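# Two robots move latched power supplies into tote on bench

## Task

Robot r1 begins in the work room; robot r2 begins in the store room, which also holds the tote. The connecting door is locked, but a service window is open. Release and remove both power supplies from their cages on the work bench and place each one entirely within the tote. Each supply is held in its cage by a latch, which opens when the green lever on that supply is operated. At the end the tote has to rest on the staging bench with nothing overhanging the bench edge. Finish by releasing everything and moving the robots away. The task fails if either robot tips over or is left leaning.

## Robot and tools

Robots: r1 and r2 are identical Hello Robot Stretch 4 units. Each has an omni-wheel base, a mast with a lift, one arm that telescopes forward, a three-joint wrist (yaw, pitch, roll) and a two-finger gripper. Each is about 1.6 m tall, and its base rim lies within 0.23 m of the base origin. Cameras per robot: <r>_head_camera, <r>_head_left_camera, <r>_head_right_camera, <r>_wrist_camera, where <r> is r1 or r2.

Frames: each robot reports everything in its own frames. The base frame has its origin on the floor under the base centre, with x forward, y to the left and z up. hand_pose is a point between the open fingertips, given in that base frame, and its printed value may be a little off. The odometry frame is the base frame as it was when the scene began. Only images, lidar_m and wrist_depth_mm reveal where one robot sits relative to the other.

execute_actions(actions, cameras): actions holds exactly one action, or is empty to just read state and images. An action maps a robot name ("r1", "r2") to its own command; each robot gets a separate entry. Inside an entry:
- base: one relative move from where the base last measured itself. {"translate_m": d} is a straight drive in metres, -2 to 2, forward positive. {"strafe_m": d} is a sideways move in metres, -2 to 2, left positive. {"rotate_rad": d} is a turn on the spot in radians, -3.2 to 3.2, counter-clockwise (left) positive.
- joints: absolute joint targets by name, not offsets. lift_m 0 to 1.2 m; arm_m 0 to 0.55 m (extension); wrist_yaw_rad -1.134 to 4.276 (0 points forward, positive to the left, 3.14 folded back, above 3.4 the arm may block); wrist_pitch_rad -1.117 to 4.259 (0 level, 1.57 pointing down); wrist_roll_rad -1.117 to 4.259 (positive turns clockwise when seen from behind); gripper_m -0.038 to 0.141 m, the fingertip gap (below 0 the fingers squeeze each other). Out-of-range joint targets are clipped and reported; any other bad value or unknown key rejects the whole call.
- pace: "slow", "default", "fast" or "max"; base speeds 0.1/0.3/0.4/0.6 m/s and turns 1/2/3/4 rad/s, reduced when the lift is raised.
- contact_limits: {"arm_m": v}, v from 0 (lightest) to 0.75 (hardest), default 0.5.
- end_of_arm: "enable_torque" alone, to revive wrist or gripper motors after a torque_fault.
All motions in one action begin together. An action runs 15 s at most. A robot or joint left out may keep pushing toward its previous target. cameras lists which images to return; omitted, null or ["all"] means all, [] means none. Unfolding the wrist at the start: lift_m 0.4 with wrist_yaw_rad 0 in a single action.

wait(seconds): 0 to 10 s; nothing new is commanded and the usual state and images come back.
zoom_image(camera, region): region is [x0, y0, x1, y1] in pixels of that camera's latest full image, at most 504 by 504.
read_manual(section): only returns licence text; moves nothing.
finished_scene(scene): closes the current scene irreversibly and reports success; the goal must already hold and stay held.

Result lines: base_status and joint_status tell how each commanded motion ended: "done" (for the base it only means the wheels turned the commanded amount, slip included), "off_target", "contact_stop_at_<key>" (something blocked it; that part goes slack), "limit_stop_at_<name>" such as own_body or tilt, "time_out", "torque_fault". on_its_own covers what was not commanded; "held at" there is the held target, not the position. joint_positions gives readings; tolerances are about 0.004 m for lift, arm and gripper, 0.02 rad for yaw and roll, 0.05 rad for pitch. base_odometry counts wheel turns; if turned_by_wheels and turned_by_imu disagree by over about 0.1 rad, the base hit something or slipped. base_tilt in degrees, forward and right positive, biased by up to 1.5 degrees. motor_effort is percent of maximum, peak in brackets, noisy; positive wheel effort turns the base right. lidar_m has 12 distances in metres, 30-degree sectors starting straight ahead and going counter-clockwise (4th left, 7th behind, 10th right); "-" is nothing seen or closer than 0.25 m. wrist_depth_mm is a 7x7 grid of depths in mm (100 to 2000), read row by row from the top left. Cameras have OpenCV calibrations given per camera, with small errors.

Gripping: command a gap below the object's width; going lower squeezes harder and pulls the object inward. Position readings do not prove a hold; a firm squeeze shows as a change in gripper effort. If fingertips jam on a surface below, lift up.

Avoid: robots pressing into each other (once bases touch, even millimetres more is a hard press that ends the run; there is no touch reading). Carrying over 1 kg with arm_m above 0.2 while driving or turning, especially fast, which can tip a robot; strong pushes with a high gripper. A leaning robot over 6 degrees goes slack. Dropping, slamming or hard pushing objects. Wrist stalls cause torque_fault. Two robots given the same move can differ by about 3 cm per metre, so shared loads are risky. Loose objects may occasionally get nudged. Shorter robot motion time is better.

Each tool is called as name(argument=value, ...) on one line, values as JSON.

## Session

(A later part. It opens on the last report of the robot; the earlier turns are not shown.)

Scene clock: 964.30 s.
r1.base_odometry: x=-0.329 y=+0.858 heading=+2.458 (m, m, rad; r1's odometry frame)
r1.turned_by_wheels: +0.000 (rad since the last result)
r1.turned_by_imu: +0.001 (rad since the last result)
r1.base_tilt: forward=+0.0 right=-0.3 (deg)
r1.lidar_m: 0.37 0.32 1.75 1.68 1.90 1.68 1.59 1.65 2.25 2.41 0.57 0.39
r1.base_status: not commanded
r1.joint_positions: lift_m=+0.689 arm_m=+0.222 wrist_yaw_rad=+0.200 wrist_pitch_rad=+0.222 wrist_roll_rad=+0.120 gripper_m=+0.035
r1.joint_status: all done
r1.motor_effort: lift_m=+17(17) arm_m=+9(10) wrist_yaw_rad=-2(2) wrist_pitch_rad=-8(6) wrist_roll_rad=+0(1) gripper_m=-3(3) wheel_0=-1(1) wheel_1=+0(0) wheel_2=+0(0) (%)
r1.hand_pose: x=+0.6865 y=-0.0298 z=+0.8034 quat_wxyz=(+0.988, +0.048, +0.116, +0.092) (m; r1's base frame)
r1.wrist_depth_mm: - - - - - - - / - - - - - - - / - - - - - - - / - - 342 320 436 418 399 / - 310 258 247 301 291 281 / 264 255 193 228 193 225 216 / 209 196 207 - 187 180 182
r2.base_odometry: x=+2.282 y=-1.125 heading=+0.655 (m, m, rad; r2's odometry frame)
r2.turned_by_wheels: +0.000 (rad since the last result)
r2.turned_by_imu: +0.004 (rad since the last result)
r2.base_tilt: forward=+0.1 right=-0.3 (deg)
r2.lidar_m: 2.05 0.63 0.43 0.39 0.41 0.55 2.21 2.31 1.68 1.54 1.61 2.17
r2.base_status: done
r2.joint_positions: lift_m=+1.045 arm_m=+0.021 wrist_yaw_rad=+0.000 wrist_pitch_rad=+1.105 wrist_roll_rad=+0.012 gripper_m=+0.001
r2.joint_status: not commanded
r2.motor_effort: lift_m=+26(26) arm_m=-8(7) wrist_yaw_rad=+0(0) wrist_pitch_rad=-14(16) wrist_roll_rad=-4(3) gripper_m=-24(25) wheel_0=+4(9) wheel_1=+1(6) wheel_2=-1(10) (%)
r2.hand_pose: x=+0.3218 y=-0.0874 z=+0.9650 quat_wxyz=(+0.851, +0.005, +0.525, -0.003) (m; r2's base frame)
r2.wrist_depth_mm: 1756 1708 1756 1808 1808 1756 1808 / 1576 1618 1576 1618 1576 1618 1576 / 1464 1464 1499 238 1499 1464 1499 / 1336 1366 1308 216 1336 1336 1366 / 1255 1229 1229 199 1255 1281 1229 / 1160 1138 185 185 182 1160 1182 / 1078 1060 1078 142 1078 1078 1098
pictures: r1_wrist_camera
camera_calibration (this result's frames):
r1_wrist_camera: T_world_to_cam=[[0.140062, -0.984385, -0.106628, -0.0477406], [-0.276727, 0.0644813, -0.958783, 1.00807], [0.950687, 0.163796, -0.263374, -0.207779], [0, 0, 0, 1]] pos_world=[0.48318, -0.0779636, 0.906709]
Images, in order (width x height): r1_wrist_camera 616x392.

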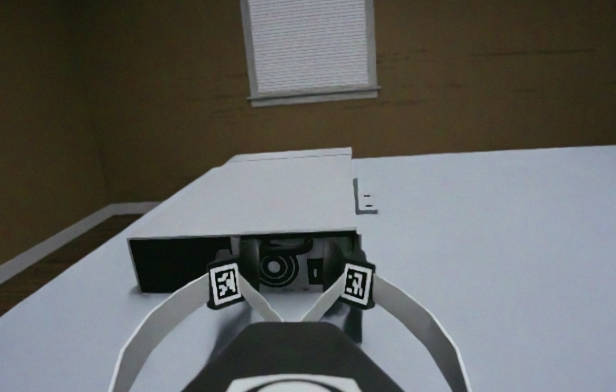

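Not bottomed yet.

execute_actions(actions=[{"r1":{"joints":{"arm_m":0.227},"pace":"slow"},"r2":{"base":{"rotate_rad":1.553}}}], cameras=["r1_wrist_camera","r1_head_camera","r2_head_camera"])

zoom_image(camera="r1_head_camera", region=[190,345,240,380])

Scene clock: 966.73 s.
r1.base_odometry: x=-0.329 y=+0.858 heading=+2.458 (m, m, rad; r1's odometry frame)
r1.turned_by_wheels: +0.000 (rad since the last result)
r1.turned_by_imu: +0.000 (rad since the last result)
r1.base_tilt: forward=-0.1 right=-0.3 (deg)
r1.lidar_m: 0.36 0.39 1.71 1.67 1.91 1.69 1.62 1.68 2.25 2.42 0.56 0.39
r1.base_status: not commanded
r1.joint_positions: lift_m=+0.689 arm_m=+0.225 wrist_yaw_rad=+0.200 wrist_pitch_rad=+0.222 wrist_roll_rad=+0.120 gripper_m=+0.035
r1.joint_status: all done
r1.motor_effort: lift_m=+17(17) arm_m=+10(8) wrist_yaw_rad=-1(1) wrist_pitch_rad=-7(7) wrist_roll_rad=+2(1) gripper_m=-3(3) wheel_0=-1(1) wheel_1=+0(0) wheel_2=+0(0) (%)
r1.hand_pose: x=+0.6893 y=-0.0299 z=+0.8034 quat_wxyz=(+0.988, +0.048, +0.116, +0.092) (m; r1's base frame)
r1.wrist_depth_mm: - - - - - - - / - - - - - - - / - - - - - - - / - - 343 319 439 415 399 / - 309 257 246 304 293 279 / 264 255 193 228 191 224 216 / 208 197 207 - 189 180 181
r2.base_odometry: x=+2.282 y=-1.125 heading=+2.208 (m, m, rad; r2's odometry frame)
r2.turned_by_wheels: +1.552 (rad since the last result)
r2.turned_by_imu: +1.567 (rad since the last result)
r2.base_tilt: forward=+0.1 right=-0.2 (deg)
r2.lidar_m: 0.39 0.39 0.53 2.06 2.29 1.68 1.58 1.61 2.10 2.03 0.62 0.47
r2.base_status: done
r2.joint_positions: lift_m=+1.045 arm_m=+0.021 wrist_yaw_rad=+0.000 wrist_pitch_rad=+1.105 wrist_roll_rad=+0.012 gripper_m=+0.001
r2.joint_status: not commanded
r2.motor_effort: lift_m=+26(25) arm_m=-7(7) wrist_yaw_rad=+0(1) wrist_pitch_rad=-14(15) wrist_roll_rad=-2(2) gripper_m=-25(25) wheel_0=-3(10) wheel_1=-3(8) wheel_2=-2(10) (%)
r2.hand_pose: x=+0.3218 y=-0.0874 z=+0.9650 quat_wxyz=(+0.851, +0.005, +0.525, -0.003) (m; r2's base frame)
r2.wrist_depth_mm: 634 640 647 640 621 627 640 / 580 574 580 500 512 569 574 / 525 530 530 239 530 530 530 / 480 484 477 216 484 488 484 / 449 455 455 199 480 1229 1255 / 917 1182 185 184 182 1138 1182 / 1098 1060 1060 142 1098 1078 1078
pictures: r1_head_camera, r1_wrist_camera, r2_head_camera
camera_calibration (this result's frames):
r1_wrist_camera: T_world_to_cam=[[0.139637, -0.984444, -0.106634, -0.0479625], [-0.2767, 0.0646065, -0.958782, 1.00884], [0.950757, 0.163388, -0.263374, -0.210491], [0, 0, 0, 1]] pos_world=[0.485971, -0.0780026, 0.906709]
Images, in order (width x height): r1_head_camera 420x560, r1_wrist_camera 616x392, r2_head_camera 420x560.

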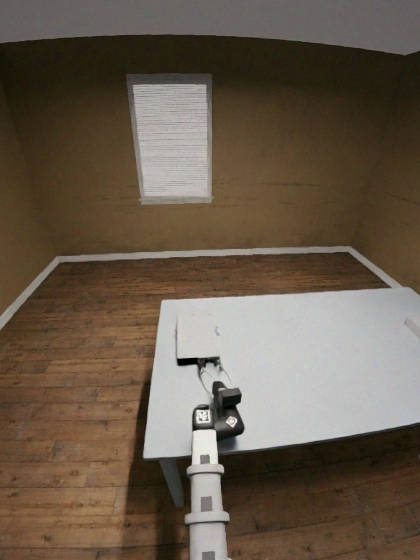

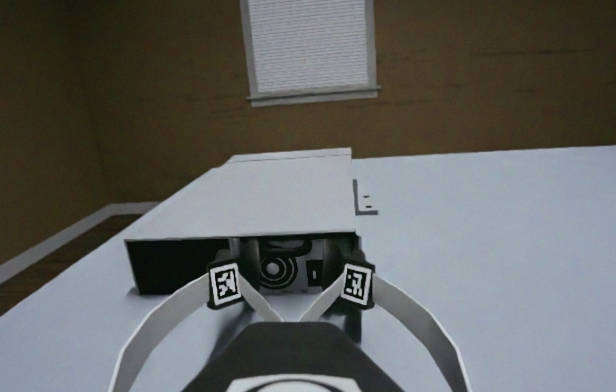

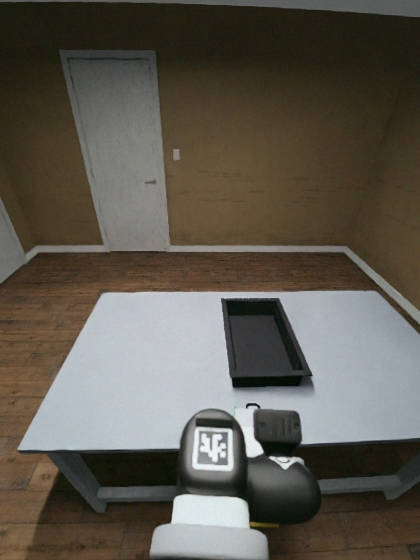

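Region (190, 345, 240, 380) of r1_head_camera's 420x560 image, scaled by 10.080, with more detail than that image has; it fills the top 353 rows of this view, and the rest is white.

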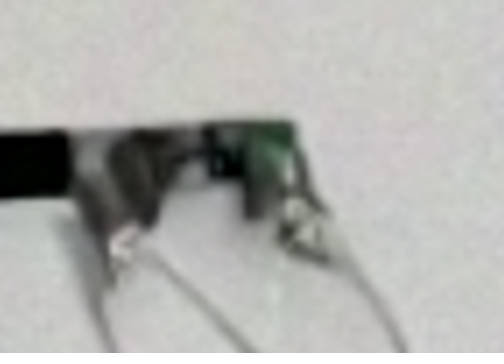

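execute_actions(actions=[{"r1":{"base":{"strafe_m":0.006},"joints":{"arm_m":0.228,"gripper_m":0.03},"pace":"slow"},"r2":{"base":{"strafe_m":-0.055},"joints":{"arm_m":0.19}}}], cameras=["r2_wrist_camera"])

execute_actions(actions=[{"r1":{"base":{"strafe_m":0.004},"joints":{"arm_m":0.2295,"gripper_m":0.024},"pace":"slow"},"r2":{"joints":{"arm_m":0.35,"lift_m":0.99}}}], cameras=["r2_wrist_camera"])

execute_actions(actions=[{"r1":{"base":{"strafe_m":0.006},"pace":"slow"},"r2":{"joints":{"arm_m":0.5,"lift_m":0.97}}}], cameras=["r2_wrist_camera","r1_head_camera","r2_head_camera"])

zoom_image(camera="r1_head_camera", region=[190,345,240,380])

Scene clock: 968.73 s.
r1.base_odometry: x=-0.332 y=+0.853 heading=+2.458 (m, m, rad; r1's odometry frame)
r1.turned_by_wheels: +0.000 (rad since the last result)
r1.turned_by_imu: +0.000 (rad since the last result)
r1.base_tilt: forward=+0.0 right=-0.4 (deg)
r1.lidar_m: 0.35 0.39 1.72 1.68 1.88 1.70 1.61 1.67 2.27 2.41 0.56 0.36
r1.base_status: done
r1.joint_positions: lift_m=+0.689 arm_m=+0.226 wrist_yaw_rad=+0.195 wrist_pitch_rad=+0.222 wrist_roll_rad=+0.120 gripper_m=+0.030
r1.joint_status: all done
r1.motor_effort: lift_m=+17(17) arm_m=+10(10) wrist_yaw_rad=+12(11) wrist_pitch_rad=-7(7) wrist_roll_rad=+2(1) gripper_m=-4(5) wheel_0=-3(7) wheel_1=+1(4) wheel_2=-2(2) (%)
r1.hand_pose: x=+0.6902 y=-0.0311 z=+0.8033 quat_wxyz=(+0.988, +0.048, +0.116, +0.090) (m; r1's base frame)
r1.wrist_depth_mm: - - - - - - - / - - - - - - - / - - - - - - - / - - 338 320 436 418 399 / - 309 262 245 298 291 281 / 263 256 192 225 193 223 216 / 208 196 207 - 190 179 181
r2.base_odometry: x=+2.326 y=-1.093 heading=+2.208 (m, m, rad; r2's odometry frame)
r2.turned_by_wheels: +0.000 (rad since the last result)
r2.turned_by_imu: +0.001 (rad since the last result)
r2.base_tilt: forward=+0.2 right=-0.2 (deg)
r2.lidar_m: 0.39 0.42 0.56 2.12 2.33 1.69 1.53 1.60 2.08 1.99 0.65 0.37
r2.base_status: done
r2.joint_positions: lift_m=+1.045 arm_m=+0.189 wrist_yaw_rad=+0.000 wrist_pitch_rad=+1.105 wrist_roll_rad=+0.012 gripper_m=+0.001
r2.joint_status: all done
r2.motor_effort: lift_m=+26(26) arm_m=+7(10) wrist_yaw_rad=-1(2) wrist_pitch_rad=-14(17) wrist_roll_rad=-2(2) gripper_m=-25(26) wheel_0=+1(11) wheel_1=+0(9) wheel_2=+0(1) (%)
r2.hand_pose: x=+0.4892 y=-0.0874 z=+0.9650 quat_wxyz=(+0.851, +0.005, +0.525, -0.003) (m; r2's base frame)
r2.wrist_depth_mm: 634 634 615 615 609 634 634 / 574 569 564 574 554 574 585 / 525 525 512 238 512 525 525 / 480 484 392 216 436 477 488 / 445 449 445 199 449 449 449 / 418 415 185 185 182 418 418 / 392 379 382 142 392 392 402
pictures: r2_wrist_camera
camera_calibration (this result's frames):
r2_wrist_camera: T_world_to_cam=[[-0.0475368, -0.998819, -0.0100111, -0.0587967], [-0.891203, 0.046937, -0.451169, 0.937898], [0.451107, -0.0125253, -0.892382, 0.872062], [0, 0, 0, 1]] pos_world=[0.43967, -0.0918267, 1.20077]
Images, in order (width x height): r2_wrist_camera 616x392.

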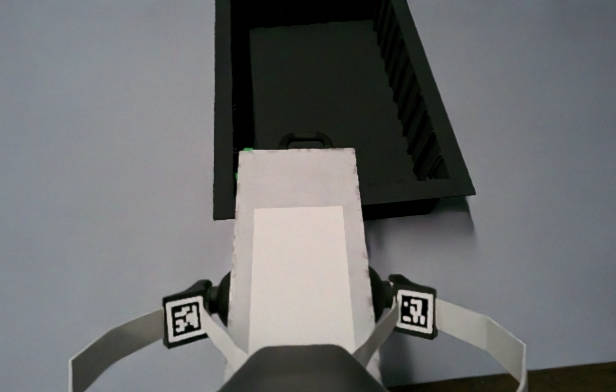

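Scene clock: 970.27 s.
r1.base_odometry: x=-0.335 y=+0.850 heading=+2.457 (m, m, rad; r1's odometry frame)
r1.turned_by_wheels: -0.001 (rad since the last result)
r1.turned_by_imu: +0.000 (rad since the last result)
r1.base_tilt: forward=+0.0 right=-0.3 (deg)
r1.lidar_m: 0.34 0.39 1.74 1.67 1.90 1.70 1.60 1.67 2.22 2.44 0.55 0.37
r1.base_status: done
r1.joint_positions: lift_m=+0.689 arm_m=+0.228 wrist_yaw_rad=+0.194 wrist_pitch_rad=+0.223 wrist_roll_rad=+0.120 gripper_m=+0.024
r1.joint_status: all done
r1.on_its_own: wrist_yaw_rad is at rest, and its effort (+15) is outside its rest range (-13 to +13)
r1.motor_effort: lift_m=+17(17) arm_m=+9(11) wrist_yaw_rad=+15(14) wrist_pitch_rad=-9(9) wrist_roll_rad=+0(0) gripper_m=-7(8) wheel_0=-4(6) wheel_1=+0(2) wheel_2=-3(3) (%)
r1.hand_pose: x=+0.6918 y=-0.0314 z=+0.8032 quat_wxyz=(+0.988, +0.048, +0.116, +0.090) (m; r1's base frame)
r1.wrist_depth_mm: - - - - - - - / - - - - - - - / - - - - - - - / - - 338 315 433 413 399 / - 306 258 243 298 290 279 / 263 255 195 216 189 224 216 / 207 196 206 - 192 178 181
r2.base_odometry: x=+2.326 y=-1.093 heading=+2.208 (m, m, rad; r2's odometry frame)
r2.turned_by_wheels: +0.000 (rad since the last result)
r2.turned_by_imu: +0.000 (rad since the last result)
r2.base_tilt: forward=+0.1 right=-0.2 (deg)
r2.lidar_m: 0.39 0.40 0.53 2.10 2.35 1.66 1.57 1.60 2.11 1.98 0.67 0.43
r2.base_status: not commanded
r2.joint_positions: lift_m=+0.990 arm_m=+0.349 wrist_yaw_rad=+0.000 wrist_pitch_rad=+1.105 wrist_roll_rad=+0.012 gripper_m=+0.001
r2.joint_status: all done
r2.motor_effort: lift_m=+20(25) arm_m=+7(7) wrist_yaw_rad=+0(0) wrist_pitch_rad=-14(16) wrist_roll_rad=-3(2) gripper_m=-25(25) wheel_0=+1(1) wheel_1=+0(0) wheel_2=+0(0) (%)
r2.hand_pose: x=+0.6492 y=-0.0874 z=+0.9105 quat_wxyz=(+0.851, +0.005, +0.525, -0.003) (m; r2's base frame)
r2.wrist_depth_mm: 544 549 445 455 452 554 554 / 500 500 480 496 480 504 500 / 455 459 399 239 445 442 455 / 421 424 325 216 413 357 421 / 389 387 294 198 387 320 389 / 364 362 185 185 182 285 362 / 340 332 253 142 263 263 336
pictures: r2_wrist_camera
camera_calibration (this result's frames):
r2_wrist_camera: T_world_to_cam=[[-0.0475776, -0.998817, -0.010008, -0.0517181], [-0.891232, 0.0469729, -0.45111, 1.05585], [0.451046, -0.0125433, -0.892412, 0.751267], [0, 0, 0, 1]] pos_world=[0.599689, -0.0918299, 1.14623]
Images, in order (width x height): r2_wrist_camera 616x392.

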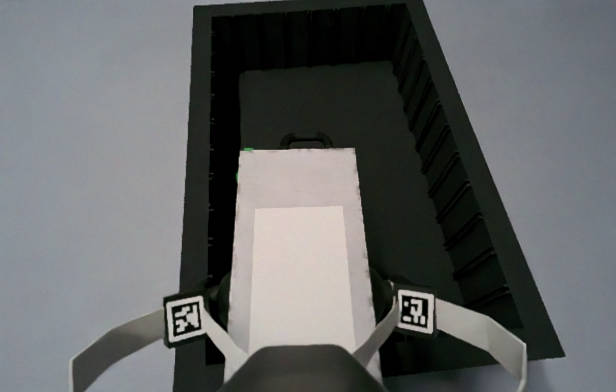

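Scene clock: 971.77 s.
r1.base_odometry: x=-0.339 y=+0.846 heading=+2.456 (m, m, rad; r1's odometry frame)
r1.turned_by_wheels: -0.001 (rad since the last result)
r1.turned_by_imu: -0.001 (rad since the last result)
r1.base_tilt: forward=+0.0 right=-0.3 (deg)
r1.lidar_m: 0.37 0.37 1.73 1.68 1.89 1.71 1.60 1.65 2.25 2.44 0.55 0.39
r1.base_status: done
r1.joint_positions: lift_m=+0.689 arm_m=+0.228 wrist_yaw_rad=+0.193 wrist_pitch_rad=+0.223 wrist_roll_rad=+0.120 gripper_m=+0.024
r1.joint_status: not commanded
r1.on_its_own: wrist_yaw_rad is at rest, and its effort (+21) is outside its rest range (-13 to +13)
r1.motor_effort: lift_m=+17(17) arm_m=+9(9) wrist_yaw_rad=+21(18) wrist_pitch_rad=-8(9) wrist_roll_rad=+0(1) gripper_m=-7(9) wheel_0=-8(8) wheel_1=-1(1) wheel_2=-2(1) (%)
r1.hand_pose: x=+0.6918 y=-0.0319 z=+0.8032 quat_wxyz=(+0.988, +0.048, +0.116, +0.089) (m; r1's base frame)
r1.wrist_depth_mm: - - - - - - - / - - - - - - - / - - - - - - - / - - 338 317 427 413 402 / - 309 256 246 286 291 281 / 263 255 195 227 191 223 216 / 208 196 206 - 193 178 182
r2.base_odometry: x=+2.326 y=-1.093 heading=+2.208 (m, m, rad; r2's odometry frame)
r2.turned_by_wheels: +0.000 (rad since the last result)
r2.turned_by_imu: +0.000 (rad since the last result)
r2.base_tilt: forward=+0.1 right=-0.2 (deg)
r2.lidar_m: 0.39 0.39 0.56 2.15 2.35 1.69 1.57 1.60 2.12 1.97 0.64 0.43
r2.base_status: not commanded
r2.joint_positions: lift_m=+0.970 arm_m=+0.499 wrist_yaw_rad=+0.000 wrist_pitch_rad=+1.105 wrist_roll_rad=+0.012 gripper_m=+0.001
r2.joint_status: all done
r2.motor_effort: lift_m=+21(21) arm_m=+7(7) wrist_yaw_rad=+0(0) wrist_pitch_rad=-15(16) wrist_roll_rad=-1(3) gripper_m=-25(25) wheel_0=+1(1) wheel_1=+0(0) wheel_2=+0(0) (%)
r2.hand_pose: x=+0.7992 y=-0.0874 z=+0.8905 quat_wxyz=(+0.851, +0.005, +0.525, -0.003) (m; r2's base frame)
r2.wrist_depth_mm: 1661 1708 1661 1618 525 525 521 / 473 473 357 366 362 477 473 / 430 430 368 238 413 418 436 / 399 399 314 216 389 324 399 / 366 364 283 199 366 296 368 / 343 336 185 185 182 266 338 / 320 237 246 142 315 309 247
pictures: r1_head_camera, r2_head_camera, r2_wrist_camera
camera_calibration (this result's frames):
r2_wrist_camera: T_world_to_cam=[[-0.0476359, -0.998815, -0.0100058, -0.044745], [-0.891248, 0.0470245, -0.451072, 1.18048], [0.451008, -0.0125696, -0.892431, 0.665809], [0, 0, 0, 1]] pos_world=[0.749684, -0.0918345, 1.12622]
Images, in order (width x height): r1_head_camera 420x560, r2_head_camera 420x560, r2_wrist_camera 616x392.

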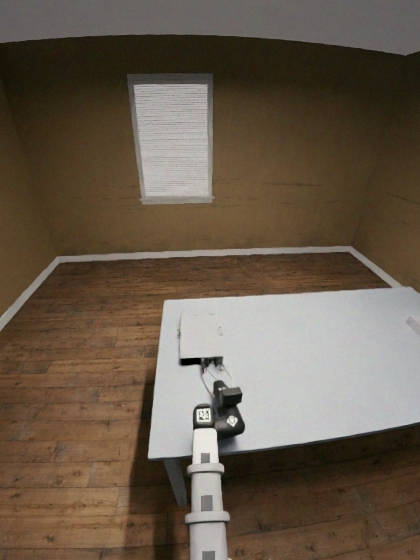

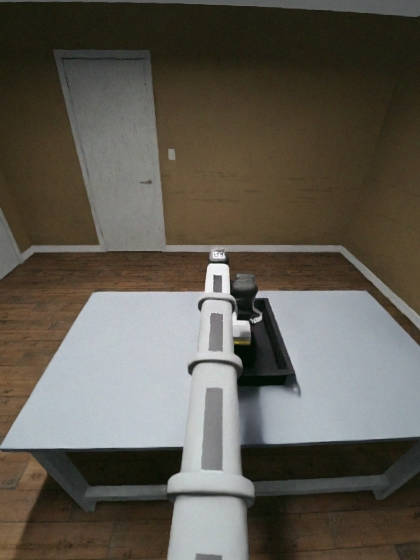

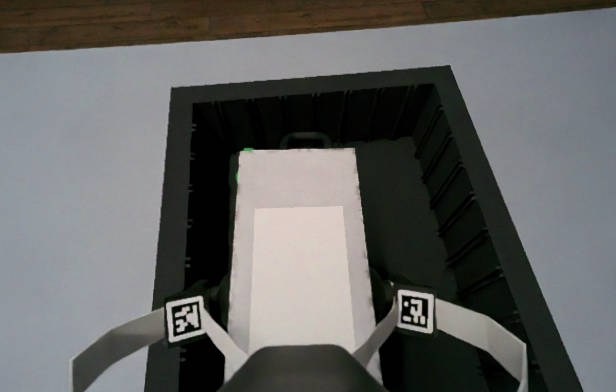

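Region (190, 345, 240, 380) of r1_head_camera's 420x560 image, scaled by 10.080, with more detail than that image has; it fills the top 353 rows of this view, and the rest is white.

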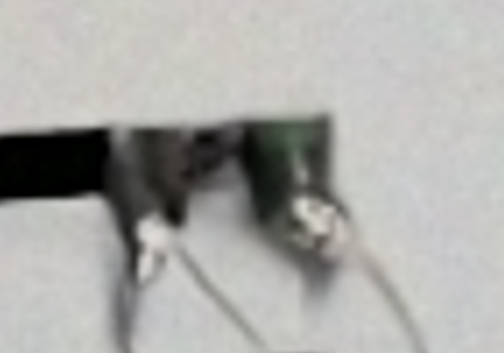

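execute_actions(actions=[], cameras=["r1_wrist_camera","r1_head_right_camera"])

zoom_image(camera="r1_wrist_camera", region=[220,210,400,310])

Scene clock: 971.87 s.
r1.base_odometry: x=-0.339 y=+0.846 heading=+2.456 (m, m, rad; r1's odometry frame)
r1.turned_by_wheels: +0.000 (rad since the last result)
r1.turned_by_imu: +0.000 (rad since the last result)
r1.base_tilt: forward=+0.0 right=-0.4 (deg)
r1.lidar_m: 0.35 0.38 1.74 1.67 1.89 1.67 1.59 1.68 2.23 2.43 0.56 0.38
r1.base_status: done
r1.joint_positions: lift_m=+0.689 arm_m=+0.228 wrist_yaw_rad=+0.193 wrist_pitch_rad=+0.223 wrist_roll_rad=+0.120 gripper_m=+0.024
r1.joint_status: not commanded
r1.on_its_own: wrist_yaw_rad is at rest, and its effort (+19) is outside its rest range (-13 to +13)
r1.motor_effort: lift_m=+17(17) arm_m=+8(9) wrist_yaw_rad=+19(18) wrist_pitch_rad=-8(9) wrist_roll_rad=-2(1) gripper_m=-8(9) wheel_0=-8(8) wheel_1=-1(1) wheel_2=-2(1) (%)
r1.hand_pose: x=+0.6918 y=-0.0319 z=+0.8032 quat_wxyz=(+0.988, +0.048, +0.116, +0.089) (m; r1's base frame)
r1.wrist_depth_mm: - - - - - - - / - - - - - - - / - - - - - - - / - - 340 320 430 415 397 / - 306 255 245 287 290 279 / 262 255 195 227 190 224 216 / 208 196 206 - 192 178 181
r2.base_odometry: x=+2.326 y=-1.093 heading=+2.208 (m, m, rad; r2's odometry frame)
r2.turned_by_wheels: +0.000 (rad since the last result)
r2.turned_by_imu: +0.000 (rad since the last result)
r2.base_tilt: forward=+0.2 right=-0.1 (deg)
r2.lidar_m: 0.39 0.41 0.55 2.13 2.33 1.65 1.55 1.60 2.08 2.00 0.66 0.45
r2.base_status: not commanded
r2.joint_positions: lift_m=+0.970 arm_m=+0.499 wrist_yaw_rad=+0.000 wrist_pitch_rad=+1.105 wrist_roll_rad=+0.012 gripper_m=+0.001
r2.joint_status: all done
r2.motor_effort: lift_m=+20(21) arm_m=+8(7) wrist_yaw_rad=-1(0) wrist_pitch_rad=-14(16) wrist_roll_rad=-1(3) gripper_m=-25(25) wheel_0=+1(1) wheel_1=+0(0) wheel_2=+0(0) (%)
r2.hand_pose: x=+0.7992 y=-0.0874 z=+0.8905 quat_wxyz=(+0.851, +0.005, +0.525, -0.003) (m; r2's base frame)
r2.wrist_depth_mm: 1618 1661 1708 1661 521 525 521 / 473 469 357 366 364 473 473 / 430 433 368 238 413 421 436 / 397 399 314 215 389 325 399 / 370 364 283 199 366 294 370 / 343 340 185 185 182 265 342 / 320 236 246 142 315 309 247
pictures: r1_head_right_camera, r1_wrist_camera
camera_calibration (this result's frames):
r1_wrist_camera: T_world_to_cam=[[0.13275, -0.985398, -0.106618, -0.0456117], [-0.276894, 0.0664168, -0.958602, 1.00953], [0.951686, 0.156776, -0.264034, -0.212897], [0, 0, 0, 1]] pos_world=[0.488198, -0.078618, 0.906659]
Images, in order (width x height): r1_head_right_camera 420x672, r1_wrist_camera 616x392.

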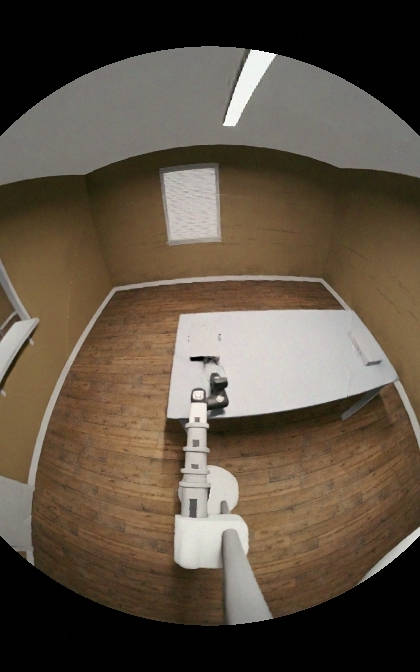

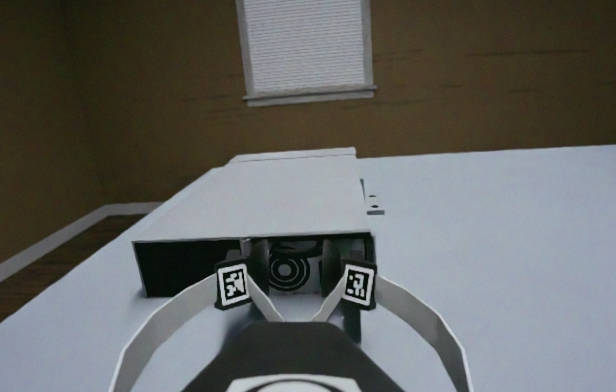

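Region (220, 210, 400, 310) of r1_wrist_camera's 616x392 image, scaled by 2.800.

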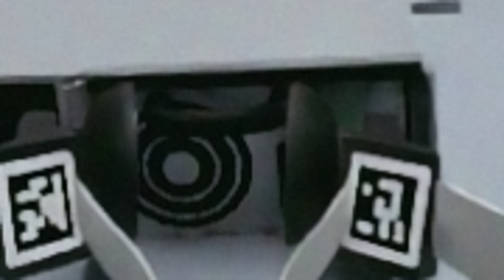

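execute_actions(actions=[{"r1":{"base":{"strafe_m":0.006},"joints":{"arm_m":0.2313,"gripper_m":0.022,"wrist_yaw_rad":0.175},"pace":"slow"},"r2":{"joints":{"arm_m":0.53,"lift_m":0.92}}}], cameras=[])

execute_actions(actions=[{"r1":{"base":{"strafe_m":0.0074},"joints":{"arm_m":0.2333,"gripper_m":0.02,"wrist_yaw_rad":0.15},"pace":"slow"},"r2":{"joints":{"lift_m":0.878},"pace":"slow"}}], cameras=["r2_wrist_camera"])

Scene clock: 973.30 s.
r1.base_odometry: x=-0.342 y=+0.841 heading=+2.456 (m, m, rad; r1's odometry frame)
r1.turned_by_wheels: -0.001 (rad since the last result)
r1.turned_by_imu: +0.000 (rad since the last result)
r1.base_tilt: forward=-0.1 right=-0.3 (deg)
r1.lidar_m: 0.36 0.37 1.72 1.67 1.90 1.69 1.61 1.67 2.25 2.43 0.56 0.38
r1.base_status: done
r1.joint_positions: lift_m=+0.689 arm_m=+0.230 wrist_yaw_rad=+0.168 wrist_pitch_rad=+0.223 wrist_roll_rad=+0.120 gripper_m=+0.022
r1.joint_status: all done
r1.on_its_own: wrist_yaw_rad is at rest, and its effort (+16) is outside its rest range (-13 to +13)
r1.motor_effort: lift_m=+17(17) arm_m=+9(8) wrist_yaw_rad=+16(19) wrist_pitch_rad=-9(8) wrist_roll_rad=+0(3) gripper_m=-7(8) wheel_0=-6(6) wheel_1=+1(5) wheel_2=-2(0) (%)
r1.hand_pose: x=+0.6927 y=-0.0390 z=+0.8032 quat_wxyz=(+0.989, +0.050, +0.116, +0.077) (m; r1's base frame)
r1.wrist_depth_mm: - - - - - - - / - - - - - - - / - - - - - - - / - - 340 319 439 415 394 / - 304 250 241 287 291 279 / 262 255 189 216 189 224 216 / 208 196 206 - 191 178 181
r2.base_odometry: x=+2.326 y=-1.093 heading=+2.208 (m, m, rad; r2's odometry frame)
r2.turned_by_wheels: +0.000 (rad since the last result)
r2.turned_by_imu: +0.000 (rad since the last result)
r2.base_tilt: forward=+0.1 right=-0.3 (deg)
r2.lidar_m: 0.39 0.42 0.54 2.12 2.34 1.67 1.56 1.59 2.10 1.99 0.63 0.45
r2.base_status: not commanded
r2.joint_positions: lift_m=+0.920 arm_m=+0.529 wrist_yaw_rad=+0.000 wrist_pitch_rad=+1.105 wrist_roll_rad=+0.012 gripper_m=+0.001
r2.joint_status: all done
r2.motor_effort: lift_m=+20(21) arm_m=+7(9) wrist_yaw_rad=+0(0) wrist_pitch_rad=-14(16) wrist_roll_rad=-1(2) gripper_m=-26(25) wheel_0=+1(1) wheel_1=+1(0) wheel_2=+0(0) (%)
r2.hand_pose: x=+0.8292 y=-0.0874 z=+0.8405 quat_wxyz=(+0.851, +0.005, +0.525, -0.003) (m; r2's base frame)
r2.wrist_depth_mm: 1576 449 449 449 449 449 445 / 407 399 297 298 307 304 407 / 373 357 332 238 362 277 373 / 342 255 324 216 338 282 336 / 317 241 290 199 314 290 230 / 294 211 185 185 182 260 214 / 276 192 253 142 268 268 220
pictures: none
No camera images: the call's "cameras" was empty. Leave "cameras" out to get every camera's image.

Scene clock: 974.50 s.
r1.base_odometry: x=-0.347 y=+0.835 heading=+2.455 (m, m, rad; r1's odometry frame)
r1.turned_by_wheels: -0.001 (rad since the last result)
r1.turned_by_imu: -0.001 (rad since the last result)
r1.base_tilt: forward=-0.1 right=-0.4 (deg)
r1.lidar_m: 0.37 0.38 1.73 1.66 1.88 1.70 1.61 1.63 2.25 2.45 0.55 0.38
r1.base_status: done
r1.joint_positions: lift_m=+0.689 arm_m=+0.232 wrist_yaw_rad=+0.144 wrist_pitch_rad=+0.223 wrist_roll_rad=+0.120 gripper_m=+0.020
r1.joint_status: all done
r1.on_its_own: wrist_yaw_rad is at rest, and its effort (+16) is outside its rest range (-13 to +13)
r1.motor_effort: lift_m=+17(17) arm_m=+9(9) wrist_yaw_rad=+16(17) wrist_pitch_rad=-9(8) wrist_roll_rad=+0(0) gripper_m=-8(6) wheel_0=-6(8) wheel_1=-1(2) wheel_2=-2(3) (%)
r1.hand_pose: x=+0.6935 y=-0.0462 z=+0.8032 quat_wxyz=(+0.990, +0.051, +0.115, +0.065) (m; r1's base frame)
r1.wrist_depth_mm: - - - - - - - / - - - - - - - / - - - - - - - / - - 340 315 436 415 397 / - 307 247 239 286 291 279 / 263 256 189 216 188 224 216 / 208 196 206 - 191 178 181
r2.base_odometry: x=+2.326 y=-1.093 heading=+2.208 (m, m, rad; r2's odometry frame)
r2.turned_by_wheels: +0.000 (rad since the last result)
r2.turned_by_imu: +0.000 (rad since the last result)
r2.base_tilt: forward=+0.1 right=-0.3 (deg)
r2.lidar_m: 0.38 0.41 0.52 2.12 2.35 1.70 1.56 1.61 2.11 1.98 0.63 0.44
r2.base_status: not commanded
r2.joint_positions: lift_m=+0.878 arm_m=+0.529 wrist_yaw_rad=+0.000 wrist_pitch_rad=+1.105 wrist_roll_rad=+0.012 gripper_m=+0.001
r2.joint_status: all done
r2.motor_effort: lift_m=+20(20) arm_m=+8(7) wrist_yaw_rad=+0(0) wrist_pitch_rad=-14(14) wrist_roll_rad=-1(2) gripper_m=-25(24) wheel_0=+1(1) wheel_1=+0(0) wheel_2=+0(1) (%)
r2.hand_pose: x=+0.8292 y=-0.0874 z=+0.7985 quat_wxyz=(+0.851, +0.005, +0.525, -0.003) (m; r2's base frame)
r2.wrist_depth_mm: 384 377 259 260 266 264 387 / 349 246 286 297 306 266 343 / 319 220 315 238 317 274 218 / 294 200 287 216 291 281 209 / 272 190 265 199 270 266 213 / 250 172 185 185 182 248 216 / 234 167 229 142 232 231 220
pictures: r2_wrist_camera
camera_calibration (this result's frames):
r2_wrist_camera: T_world_to_cam=[[-0.047629, -0.998815, -0.0100012, -0.0442459], [-0.891291, 0.0470174, -0.450987, 1.16567], [0.450923, -0.012566, -0.892474, 0.570302], [0, 0, 0, 1]] pos_world=[0.779683, -0.0918339, 1.03424]
Images, in order (width x height): r2_wrist_camera 616x392.

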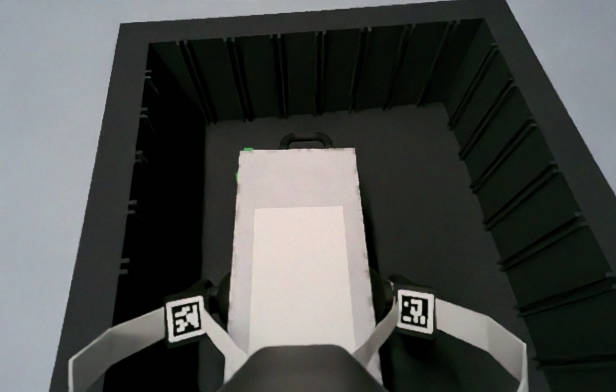

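execute_actions(actions=[{"r1":{"base":{"strafe_m":0.008},"joints":{"arm_m":0.2357,"gripper_m":0.018,"wrist_yaw_rad":0.125},"pace":"slow"},"r2":{"joints":{"lift_m":0.864},"pace":"slow"}}], cameras=[])

execute_actions(actions=[{"r1":{"base":{"strafe_m":0.008},"joints":{"arm_m":0.2382,"gripper_m":0.016,"wrist_yaw_rad":0.10},"pace":"slow"},"r2":{"joints":{"lift_m":0.858},"pace":"slow"}}], cameras=["r1_wrist_camera"])

Scene clock: 975.53 s.
r1.base_odometry: x=-0.352 y=+0.829 heading=+2.454 (m, m, rad; r1's odometry frame)
r1.turned_by_wheels: -0.001 (rad since the last result)
r1.turned_by_imu: +0.000 (rad since the last result)
r1.base_tilt: forward=-0.1 right=-0.4 (deg)
r1.lidar_m: 0.36 0.39 1.72 1.65 1.87 1.69 1.60 1.65 2.26 2.46 0.57 0.39
r1.base_status: done
r1.joint_positions: lift_m=+0.689 arm_m=+0.234 wrist_yaw_rad=+0.119 wrist_pitch_rad=+0.223 wrist_roll_rad=+0.120 gripper_m=+0.018
r1.joint_status: all done
r1.on_its_own: wrist_yaw_rad is at rest, and its effort (+16) is outside its rest range (-13 to +13)
r1.motor_effort: lift_m=+17(17) arm_m=+10(11) wrist_yaw_rad=+16(18) wrist_pitch_rad=-10(10) wrist_roll_rad=-2(0) gripper_m=-9(12) wheel_0=-4(9) wheel_1=+0(4) wheel_2=-3(2) (%)
r1.hand_pose: x=+0.6945 y=-0.0535 z=+0.8031 quat_wxyz=(+0.991, +0.053, +0.115, +0.052) (m; r1's base frame)
r1.wrist_depth_mm: - - - - - - - / - - - - - - - / - - - - - - - / - - 338 315 439 418 399 / - 304 245 242 287 289 279 / 263 255 189 227 190 224 216 / 207 199 206 - 192 177 181
r2.base_odometry: x=+2.326 y=-1.093 heading=+2.208 (m, m, rad; r2's odometry frame)
r2.turned_by_wheels: +0.000 (rad since the last result)
r2.turned_by_imu: +0.000 (rad since the last result)
r2.base_tilt: forward=+0.2 right=-0.2 (deg)
r2.lidar_m: 0.40 0.42 0.56 2.13 2.33 1.67 1.55 1.60 2.09 1.98 0.61 0.44
r2.base_status: not commanded
r2.joint_positions: lift_m=+0.864 arm_m=+0.529 wrist_yaw_rad=+0.000 wrist_pitch_rad=+1.105 wrist_roll_rad=+0.012 gripper_m=+0.001
r2.joint_status: all done
r2.motor_effort: lift_m=+20(20) arm_m=+7(7) wrist_yaw_rad=+0(0) wrist_pitch_rad=-15(15) wrist_roll_rad=-1(2) gripper_m=-25(24) wheel_0=+1(1) wheel_1=+0(0) wheel_2=+0(0) (%)
r2.hand_pose: x=+0.8292 y=-0.0874 z=+0.7845 quat_wxyz=(+0.851, +0.005, +0.525, -0.003) (m; r2's base frame)
r2.wrist_depth_mm: 362 238 245 251 257 250 364 / 329 220 287 297 307 267 217 / 300 201 298 238 298 274 205 / 277 194 271 216 276 266 208 / 254 190 251 199 255 253 213 / 233 171 185 184 182 238 216 / 146 167 216 142 219 219 216
pictures: none
No camera images: the call's "cameras" was empty. Leave "cameras" out to get every camera's image.

Scene clock: 976.33 s.
r1.base_odometry: x=-0.357 y=+0.823 heading=+2.454 (m, m, rad; r1's odometry frame)
r1.turned_by_wheels: -0.001 (rad since the last result)
r1.turned_by_imu: -0.001 (rad since the last result)
r1.base_tilt: forward=-0.1 right=-0.3 (deg)
r1.lidar_m: 0.36 0.37 1.71 1.65 1.85 1.71 1.61 1.69 2.24 2.46 0.57 0.39
r1.base_status: done
r1.joint_positions: lift_m=+0.689 arm_m=+0.236 wrist_yaw_rad=+0.094 wrist_pitch_rad=+0.224 wrist_roll_rad=+0.120 gripper_m=+0.016
r1.joint_status: all done
r1.on_its_own: wrist_yaw_rad is at rest, and its effort (+17) is outside its rest range (-13 to +13)
r1.motor_effort: lift_m=+17(17) arm_m=+10(8) wrist_yaw_rad=+17(16) wrist_pitch_rad=-11(11) wrist_roll_rad=-1(2) gripper_m=-10(7) wheel_0=-6(5) wheel_1=-1(8) wheel_2=-3(3) (%)
r1.hand_pose: x=+0.6955 y=-0.0607 z=+0.8030 quat_wxyz=(+0.991, +0.054, +0.114, +0.040) (m; r1's base frame)
r1.wrist_depth_mm: - - - - - - - / - - - - - - - / - - - - - - - / - - 338 319 436 413 402 / - 298 245 241 286 290 279 / 260 251 189 226 189 223 216 / 208 196 206 - 191 179 181
r2.base_odometry: x=+2.326 y=-1.093 heading=+2.208 (m, m, rad; r2's odometry frame)
r2.turned_by_wheels: +0.000 (rad since the last result)
r2.turned_by_imu: +0.000 (rad since the last result)
r2.base_tilt: forward=+0.2 right=-0.1 (deg)
r2.lidar_m: 0.40 0.39 0.56 2.12 2.34 1.69 1.58 1.61 2.10 1.97 0.65 0.44
r2.base_status: not commanded
r2.joint_positions: lift_m=+0.858 arm_m=+0.529 wrist_yaw_rad=+0.000 wrist_pitch_rad=+1.105 wrist_roll_rad=+0.012 gripper_m=+0.001
r2.joint_status: all done
r2.motor_effort: lift_m=+20(20) arm_m=+7(7) wrist_yaw_rad=+0(0) wrist_pitch_rad=-15(15) wrist_roll_rad=+0(3) gripper_m=-25(25) wheel_0=+1(1) wheel_1=+0(0) wheel_2=+0(0) (%)
r2.hand_pose: x=+0.8292 y=-0.0874 z=+0.7785 quat_wxyz=(+0.851, +0.005, +0.525, -0.003) (m; r2's base frame)
r2.wrist_depth_mm: 353 235 242 251 258 250 349 / 322 211 289 297 307 267 212 / 294 201 291 239 291 273 205 / 266 194 265 216 268 264 209 / 244 190 245 199 249 249 213 / 151 171 185 185 182 232 216 / 138 167 211 142 213 213 214
pictures: r1_wrist_camera
camera_calibration (this result's frames):
r1_wrist_camera: T_world_to_cam=[[0.034512, -0.993705, -0.106579, -0.00675023], [-0.269602, 0.0934317, -0.958429, 1.00872], [0.962353, 0.0618111, -0.26468, -0.224641], [0, 0, 0, 1]] pos_world=[0.488369, -0.087069, 0.906611]
Images, in order (width x height): r1_wrist_camera 616x392.

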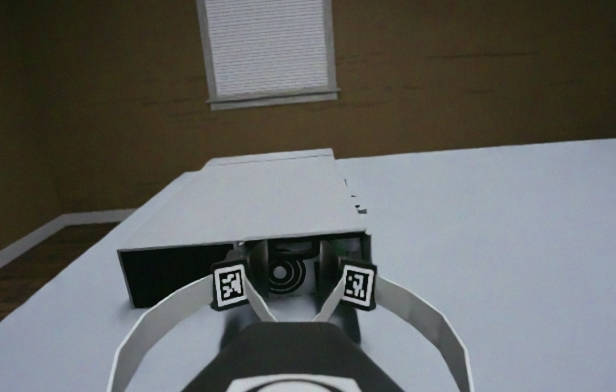

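execute_actions(actions=[{"r1":{"joints":{"arm_m":0.2413,"gripper_m":0.0,"lift_m":0.6878},"pace":"slow"},"r2":{"joints":{"lift_m":0.856,"gripper_m":0.05},"pace":"slow"}}], cameras=[])

execute_actions(actions=[{"r1":{"joints":{"arm_m":0.245,"gripper_m":-0.018,"lift_m":0.687,"wrist_yaw_rad":0.095},"pace":"slow"},"r2":{"joints":{"lift_m":0.859,"gripper_m":0.085}}}], cameras=[])

execute_actions(actions=[{"r1":{"joints":{"arm_m":0.249,"gripper_m":-0.038,"lift_m":0.686,"wrist_yaw_rad":0.09},"pace":"slow"},"r2":{"joints":{"lift_m":0.92}}}], cameras=["r1_wrist_camera","r2_wrist_camera"])

Scene clock: 978.67 s.
r1.base_odometry: x=-0.357 y=+0.823 heading=+2.454 (m, m, rad; r1's odometry frame)
r1.turned_by_wheels: +0.000 (rad since the last result)
r1.turned_by_imu: +0.000 (rad since the last result)
r1.base_tilt: forward=+0.0 right=-0.4 (deg)
r1.lidar_m: 0.36 0.37 1.73 1.63 1.87 1.68 1.61 1.67 2.21 2.46 0.55 0.40
r1.base_status: not commanded
r1.joint_positions: lift_m=+0.688 arm_m=+0.240 wrist_yaw_rad=+0.095 wrist_pitch_rad=+0.224 wrist_roll_rad=+0.120 gripper_m=+0.001
r1.joint_status: all done
r1.motor_effort: lift_m=+17(17) arm_m=+10(12) wrist_yaw_rad=+12(19) wrist_pitch_rad=-12(12) wrist_roll_rad=+1(2) gripper_m=-19(18) wheel_0=-5(6) wheel_1=-1(1) wheel_2=-4(4) (%)
r1.hand_pose: x=+0.6988 y=-0.0604 z=+0.8022 quat_wxyz=(+0.991, +0.054, +0.114, +0.040) (m; r1's base frame)
r1.wrist_depth_mm: - - - - - - - / - - - - - - - / - - - - - - - / - - 336 314 430 413 394 / - 296 238 236 285 289 277 / 259 242 183 226 189 220 214 / 207 197 204 - 190 176 179
r2.base_odometry: x=+2.326 y=-1.093 heading=+2.208 (m, m, rad; r2's odometry frame)
r2.turned_by_wheels: +0.000 (rad since the last result)
r2.turned_by_imu: +0.001 (rad since the last result)
r2.base_tilt: forward=+0.2 right=-0.2 (deg)
r2.lidar_m: 0.39 0.42 0.54 2.12 2.33 1.70 1.55 1.61 2.12 1.98 0.61 0.46
r2.base_status: not commanded
r2.joint_positions: lift_m=+0.856 arm_m=+0.529 wrist_yaw_rad=-0.001 wrist_pitch_rad=+1.101 wrist_roll_rad=+0.012 gripper_m=+0.050
r2.joint_status: all done
r2.motor_effort: lift_m=+19(20) arm_m=+7(8) wrist_yaw_rad=+3(3) wrist_pitch_rad=-2(15) wrist_roll_rad=-2(1) gripper_m=-6(25) wheel_0=+1(1) wheel_1=+0(0) wheel_2=+0(0) (%)
r2.hand_pose: x=+0.8302 y=-0.0876 z=+0.7771 quat_wxyz=(+0.852, +0.005, +0.523, -0.004) (m; r2's base frame)
r2.wrist_depth_mm: 366 242 246 253 262 252 368 / 330 220 290 300 309 267 217 / 301 200 298 298 300 274 203 / 271 194 268 229 274 266 206 / 251 190 249 211 253 250 210 / 156 173 193 196 191 236 217 / 144 157 216 120 217 217 216
pictures: none
No camera images: the call's "cameras" was empty. Leave "cameras" out to get every camera's image.

Scene clock: 979.83 s.
r1.base_odometry: x=-0.357 y=+0.823 heading=+2.454 (m, m, rad; r1's odometry frame)
r1.turned_by_wheels: +0.000 (rad since the last result)
r1.turned_by_imu: +0.000 (rad since the last result)
r1.base_tilt: forward=-0.1 right=-0.4 (deg)
r1.lidar_m: 0.34 0.38 1.70 1.63 1.87 1.69 1.59 1.67 2.24 2.46 0.58 0.38
r1.base_status: not commanded
r1.joint_positions: lift_m=+0.687 arm_m=+0.243 wrist_yaw_rad=+0.092 wrist_pitch_rad=+0.224 wrist_roll_rad=+0.120 gripper_m=-0.017
r1.joint_status: all done
r1.motor_effort: lift_m=+17(16) arm_m=+9(8) wrist_yaw_rad=+7(12) wrist_pitch_rad=-12(14) wrist_roll_rad=-1(1) gripper_m=-23(25) wheel_0=-4(5) wheel_1=+0(1) wheel_2=-3(4) (%)
r1.hand_pose: x=+0.7024 y=-0.0612 z=+0.8013 quat_wxyz=(+0.991, +0.054, +0.114, +0.039) (m; r1's base frame)
r1.wrist_depth_mm: - - - - - - - / - - - - - - - / - - - - - - - / - - 330 309 433 407 389 / - 293 236 235 281 286 274 / 256 236 187 224 185 216 212 / 204 196 202 - 189 175 178
r2.base_odometry: x=+2.326 y=-1.093 heading=+2.208 (m, m, rad; r2's odometry frame)
r2.turned_by_wheels: +0.000 (rad since the last result)
r2.turned_by_imu: +0.000 (rad since the last result)
r2.base_tilt: forward=+0.1 right=-0.2 (deg)
r2.lidar_m: 0.39 0.38 0.55 2.14 2.33 1.67 1.52 1.58 2.13 2.00 0.66 0.45
r2.base_status: not commanded
r2.joint_positions: lift_m=+0.859 arm_m=+0.529 wrist_yaw_rad=-0.001 wrist_pitch_rad=+1.099 wrist_roll_rad=+0.012 gripper_m=+0.085
r2.joint_status: all done
r2.motor_effort: lift_m=+19(21) arm_m=+7(8) wrist_yaw_rad=+3(3) wrist_pitch_rad=+3(2) wrist_roll_rad=-3(1) gripper_m=+1(6) wheel_0=+1(1) wheel_1=+1(0) wheel_2=+0(0) (%)
r2.hand_pose: x=+0.8306 y=-0.0876 z=+0.7803 quat_wxyz=(+0.853, +0.005, +0.522, -0.003) (m; r2's base frame)
r2.wrist_depth_mm: 370 249 251 253 262 252 375 / 336 226 290 298 309 268 226 / 306 204 303 304 304 273 206 / 281 195 274 234 278 271 206 / 256 190 254 215 257 254 210 / 235 174 194 200 195 239 216 / 147 156 220 121 220 222 218
pictures: none
No camera images: the call's "cameras" was empty. Leave "cameras" out to get every camera's image.

Scene clock: 981.03 s.
r1.base_odometry: x=-0.357 y=+0.823 heading=+2.454 (m, m, rad; r1's odometry frame)
r1.turned_by_wheels: +0.000 (rad since the last result)
r1.turned_by_imu: +0.001 (rad since the last result)
r1.base_tilt: forward=+0.0 right=-0.4 (deg)
r1.lidar_m: 0.34 0.38 1.73 1.63 1.84 1.68 1.61 1.68 2.25 2.44 0.56 0.37
r1.base_status: not commanded
r1.joint_positions: lift_m=+0.686 arm_m=+0.248 wrist_yaw_rad=+0.090 wrist_pitch_rad=+0.225 wrist_roll_rad=+0.120 gripper_m=-0.037
r1.joint_status: all done
r1.motor_effort: lift_m=+18(18) arm_m=+7(13) wrist_yaw_rad=-1(9) wrist_pitch_rad=-14(15) wrist_roll_rad=+0(0) gripper_m=-28(28) wheel_0=-3(4) wheel_1=+0(0) wheel_2=-1(3) (%)
r1.hand_pose: x=+0.7065 y=-0.0618 z=+0.8001 quat_wxyz=(+0.991, +0.054, +0.114, +0.038) (m; r1's base frame)
r1.wrist_depth_mm: - - - - - - - / - - - - - - - / - - - - - - - / - - 324 303 421 404 384 / - 289 232 229 277 283 272 / 255 163 181 224 183 213 210 / 202 194 200 - 187 175 177
r2.base_odometry: x=+2.326 y=-1.093 heading=+2.208 (m, m, rad; r2's odometry frame)
r2.turned_by_wheels: +0.000 (rad since the last result)
r2.turned_by_imu: +0.000 (rad since the last result)
r2.base_tilt: forward=+0.1 right=-0.2 (deg)
r2.lidar_m: 0.39 0.41 0.56 2.11 2.35 1.69 1.56 1.59 2.10 1.99 0.66 0.43
r2.base_status: not commanded
r2.joint_positions: lift_m=+0.920 arm_m=+0.529 wrist_yaw_rad=+0.000 wrist_pitch_rad=+1.101 wrist_roll_rad=+0.012 gripper_m=+0.085
r2.joint_status: all done
r2.motor_effort: lift_m=+24(25) arm_m=+7(7) wrist_yaw_rad=+2(3) wrist_pitch_rad=-2(5) wrist_roll_rad=-1(3) gripper_m=-2(2) wheel_0=+1(1) wheel_1=+0(1) wheel_2=+0(1) (%)
r2.hand_pose: x=+0.8303 y=-0.0875 z=+0.8408 quat_wxyz=(+0.852, +0.005, +0.523, -0.003) (m; r2's base frame)
r2.wrist_depth_mm: 1618 1618 459 459 459 459 462 / 413 407 303 306 309 309 413 / 375 362 343 359 366 287 377 / 345 334 338 297 343 281 343 / 319 241 309 276 317 291 234 / 297 216 197 255 196 287 218 / 278 200 273 122 276 270 216
pictures: r1_wrist_camera, r2_wrist_camera
camera_calibration (this result's frames):
r1_wrist_camera: T_world_to_cam=[[0.0306657, -0.993836, -0.106539, -0.00583924], [-0.270257, 0.0943747, -0.958152, 1.00935], [0.9623, 0.0581752, -0.265697, -0.235322], [0, 0, 0, 1]] pos_world=[0.499413, -0.0873704, 0.903964]
r2_wrist_camera: T_world_to_cam=[[-0.0480718, -0.998792, -0.0102031, -0.0432966], [-0.889355, 0.0474501, -0.454749, 1.18728], [0.454683, -0.0127864, -0.890561, 0.602811], [0, 0, 0, 1]] pos_world=[0.779741, -0.0918728, 1.07631]
Images, in order (width x height): r1_wrist_camera 616x392, r2_wrist_camera 616x392.

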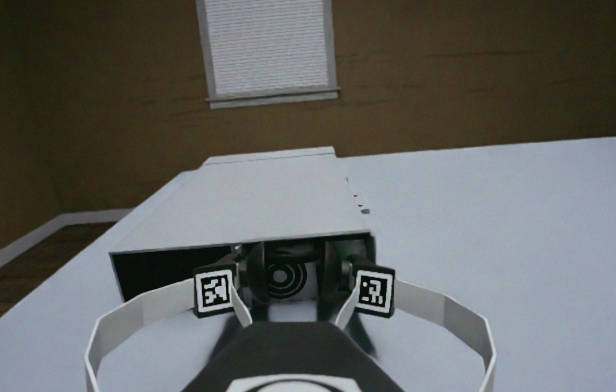

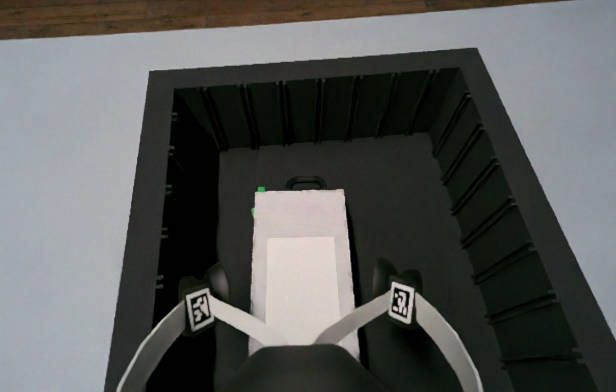

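Pull.

execute_actions(actions=[{"r1":{"joints":{"arm_m":0.2445},"pace":"slow"},"r2":{"base":{"strafe_m":-0.073},"joints":{"gripper_m":0.0}}}], cameras=[])

execute_actions(actions=[{"r1":{"joints":{"arm_m":0.2425},"pace":"slow"},"r2":{"joints":{"lift_m":0.89}}}], cameras=["r2_wrist_camera"])

execute_actions(actions=[{"r1":{"joints":{"arm_m":0.2405},"pace":"slow"}}], cameras=[])

Scene clock: 984.73 s.
r1.base_odometry: x=-0.357 y=+0.823 heading=+2.454 (m, m, rad; r1's odometry frame)
r1.turned_by_wheels: +0.000 (rad since the last result)
r1.turned_by_imu: +0.001 (rad since the last result)
r1.base_tilt: forward=+0.0 right=-0.4 (deg)
r1.lidar_m: 0.35 0.39 1.72 1.64 1.88 1.70 1.61 1.66 2.23 2.47 0.58 0.36
r1.base_status: not commanded
r1.joint_positions: lift_m=+0.686 arm_m=+0.247 wrist_yaw_rad=+0.091 wrist_pitch_rad=+0.224 wrist_roll_rad=+0.120 gripper_m=-0.037
r1.joint_status: all done
r1.motor_effort: lift_m=+18(18) arm_m=-13(19) wrist_yaw_rad=-6(4) wrist_pitch_rad=-14(14) wrist_roll_rad=-1(0) gripper_m=-29(31) wheel_0=-3(3) wheel_1=+0(0) wheel_2=+1(2) (%)
r1.hand_pose: x=+0.7057 y=-0.0614 z=+0.8001 quat_wxyz=(+0.991, +0.054, +0.114, +0.039) (m; r1's base frame)
r1.wrist_depth_mm: - - - - - - - / - - - - - - - / - - - - - - - / - - 325 304 427 404 387 / - 290 231 229 276 282 273 / 255 221 183 224 185 213 210 / 203 195 200 - 187 175 177
r2.base_odometry: x=+2.385 y=-1.049 heading=+2.208 (m, m, rad; r2's odometry frame)
r2.turned_by_wheels: +0.000 (rad since the last result)
r2.turned_by_imu: +0.001 (rad since the last result)
r2.base_tilt: forward=+0.1 right=-0.2 (deg)
r2.lidar_m: 0.41 0.41 0.56 2.18 2.40 1.67 1.55 1.61 2.05 1.91 0.65 0.45
r2.base_status: done
r2.joint_positions: lift_m=+0.920 arm_m=+0.529 wrist_yaw_rad=+0.000 wrist_pitch_rad=+1.101 wrist_roll_rad=+0.012 gripper_m=+0.000
r2.joint_status: all done
r2.motor_effort: lift_m=+24(23) arm_m=+7(7) wrist_yaw_rad=+1(1) wrist_pitch_rad=-2(2) wrist_roll_rad=-1(2) gripper_m=-5(6) wheel_0=+0(11) wheel_1=+0(10) wheel_2=+0(1) (%)
r2.hand_pose: x=+0.8303 y=-0.0875 z=+0.8408 quat_wxyz=(+0.852, +0.005, +0.523, -0.003) (m; r2's base frame)
r2.wrist_depth_mm: 1618 1618 455 455 459 459 459 / 404 297 306 309 314 415 413 / 281 334 359 362 304 377 377 / 254 330 296 342 265 347 347 / 233 306 274 317 273 319 320 / 225 286 248 193 215 293 298 / 222 268 236 120 268 202 278
pictures: none
No camera images: the call's "cameras" was empty. Leave "cameras" out to get every camera's image.

Scene clock: 985.67 s.
r1.base_odometry: x=-0.357 y=+0.823 heading=+2.454 (m, m, rad; r1's odometry frame)
r1.turned_by_wheels: +0.000 (rad since the last result)
r1.turned_by_imu: +0.000 (rad since the last result)
r1.base_tilt: forward=+0.0 right=-0.3 (deg)
r1.lidar_m: 0.36 0.36 1.73 1.64 1.86 1.71 1.60 1.67 2.25 2.44 0.56 0.37
r1.base_status: not commanded
r1.joint_positions: lift_m=+0.686 arm_m=+0.245 wrist_yaw_rad=+0.094 wrist_pitch_rad=+0.224 wrist_roll_rad=+0.120 gripper_m=-0.037
r1.joint_status: all done
r1.motor_effort: lift_m=+19(19) arm_m=-15(15) wrist_yaw_rad=-11(11) wrist_pitch_rad=-12(12) wrist_roll_rad=-1(0) gripper_m=-32(32) wheel_0=-4(4) wheel_1=-1(1) wheel_2=+5(5) (%)
r1.hand_pose: x=+0.7043 y=-0.0608 z=+0.8003 quat_wxyz=(+0.991, +0.054, +0.114, +0.040) (m; r1's base frame)
r1.wrist_depth_mm: - - - - - - - / - - - - - - - / - - - - - - - / - - 325 306 427 404 389 / - 290 237 231 277 282 274 / 256 224 183 224 184 213 211 / 203 195 200 - 188 175 178
r2.base_odometry: x=+2.385 y=-1.049 heading=+2.208 (m, m, rad; r2's odometry frame)
r2.turned_by_wheels: +0.000 (rad since the last result)
r2.turned_by_imu: +0.000 (rad since the last result)
r2.base_tilt: forward=+0.2 right=-0.2 (deg)
r2.lidar_m: 0.40 0.42 0.54 2.18 2.40 1.69 1.55 1.60 2.09 1.92 0.64 0.45
r2.base_status: not commanded
r2.joint_positions: lift_m=+0.890 arm_m=+0.529 wrist_yaw_rad=+0.000 wrist_pitch_rad=+1.101 wrist_roll_rad=+0.012 gripper_m=+0.000
r2.joint_status: all done
r2.motor_effort: lift_m=+17(21) arm_m=+7(7) wrist_yaw_rad=+1(1) wrist_pitch_rad=-3(2) wrist_roll_rad=+0(2) gripper_m=-4(5) wheel_0=-1(0) wheel_1=+0(1) wheel_2=+0(0) (%)
r2.hand_pose: x=+0.8303 y=-0.0875 z=+0.8113 quat_wxyz=(+0.852, +0.005, +0.523, -0.003) (m; r2's base frame)
r2.wrist_depth_mm: 413 413 410 281 404 415 413 / 263 289 297 307 277 373 373 / 240 325 334 338 252 342 340 / 233 300 264 309 260 307 312 / 229 277 244 287 274 281 289 / 224 232 220 194 213 187 270 / 222 214 209 120 242 171 252
pictures: r2_wrist_camera
camera_calibration (this result's frames):
r2_wrist_camera: T_world_to_cam=[[-0.048072, -0.998792, -0.0102015, -0.0435985], [-0.889369, 0.04745, -0.454721, 1.17386], [0.454656, -0.0127865, -0.890575, 0.576596], [0, 0, 0, 1]] pos_world=[0.779745, -0.0918728, 1.04684]
Images, in order (width x height): r2_wrist_camera 616x392.

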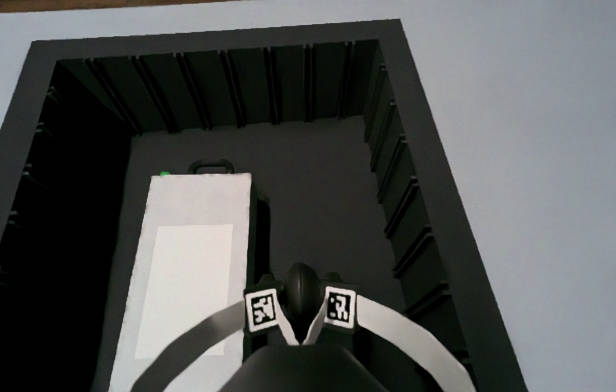

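Scene clock: 986.23 s.
r1.base_odometry: x=-0.357 y=+0.823 heading=+2.454 (m, m, rad; r1's odometry frame)
r1.turned_by_wheels: +0.000 (rad since the last result)
r1.turned_by_imu: +0.000 (rad since the last result)
r1.base_tilt: forward=+0.0 right=-0.4 (deg)
r1.lidar_m: 0.36 0.37 1.70 1.66 1.86 1.66 1.60 1.67 2.25 2.46 0.56 0.37
r1.base_status: not commanded
r1.joint_positions: lift_m=+0.686 arm_m=+0.243 wrist_yaw_rad=+0.094 wrist_pitch_rad=+0.224 wrist_roll_rad=+0.120 gripper_m=-0.037
r1.joint_status: all done
r1.on_its_own: wrist_yaw_rad is at rest, and its effort (-14) is outside its rest range (-13 to +13)
r1.motor_effort: lift_m=+18(19) arm_m=-15(15) wrist_yaw_rad=-14(11) wrist_pitch_rad=-12(11) wrist_roll_rad=-2(2) gripper_m=-33(34) wheel_0=-4(4) wheel_1=-1(2) wheel_2=+5(5) (%)
r1.hand_pose: x=+0.7023 y=-0.0607 z=+0.8003 quat_wxyz=(+0.991, +0.054, +0.114, +0.040) (m; r1's base frame)
r1.wrist_depth_mm: - - - - - - - / - - - - - - - / - - - - - - - / - - 325 304 427 402 392 / - 290 236 231 277 283 272 / 256 224 183 225 184 213 211 / 204 195 202 - 187 176 177
r2.base_odometry: x=+2.385 y=-1.049 heading=+2.208 (m, m, rad; r2's odometry frame)
r2.turned_by_wheels: +0.000 (rad since the last result)
r2.turned_by_imu: +0.000 (rad since the last result)
r2.base_tilt: forward=+0.2 right=-0.2 (deg)
r2.lidar_m: 0.37 0.42 0.57 2.20 2.41 1.68 1.54 1.59 2.06 1.90 0.66 0.45
r2.base_status: not commanded
r2.joint_positions: lift_m=+0.890 arm_m=+0.529 wrist_yaw_rad=+0.000 wrist_pitch_rad=+1.101 wrist_roll_rad=+0.012 gripper_m=+0.000
r2.joint_status: not commanded
r2.motor_effort: lift_m=+17(17) arm_m=+7(8) wrist_yaw_rad=+1(1) wrist_pitch_rad=-3(2) wrist_roll_rad=-2(3) gripper_m=-5(5) wheel_0=+0(0) wheel_1=-1(1) wheel_2=+0(0) (%)
r2.hand_pose: x=+0.8303 y=-0.0875 z=+0.8113 quat_wxyz=(+0.852, +0.005, +0.523, -0.003) (m; r2's base frame)
r2.wrist_depth_mm: 410 413 413 281 407 415 413 / 263 289 296 309 277 373 373 / 238 325 332 338 251 342 342 / 234 298 264 310 260 307 314 / 229 277 244 286 273 281 289 / 225 233 220 194 213 187 270 / 221 214 208 120 243 170 253
pictures: none
No camera images: the call's "cameras" was empty. Leave "cameras" out to get every camera's image.


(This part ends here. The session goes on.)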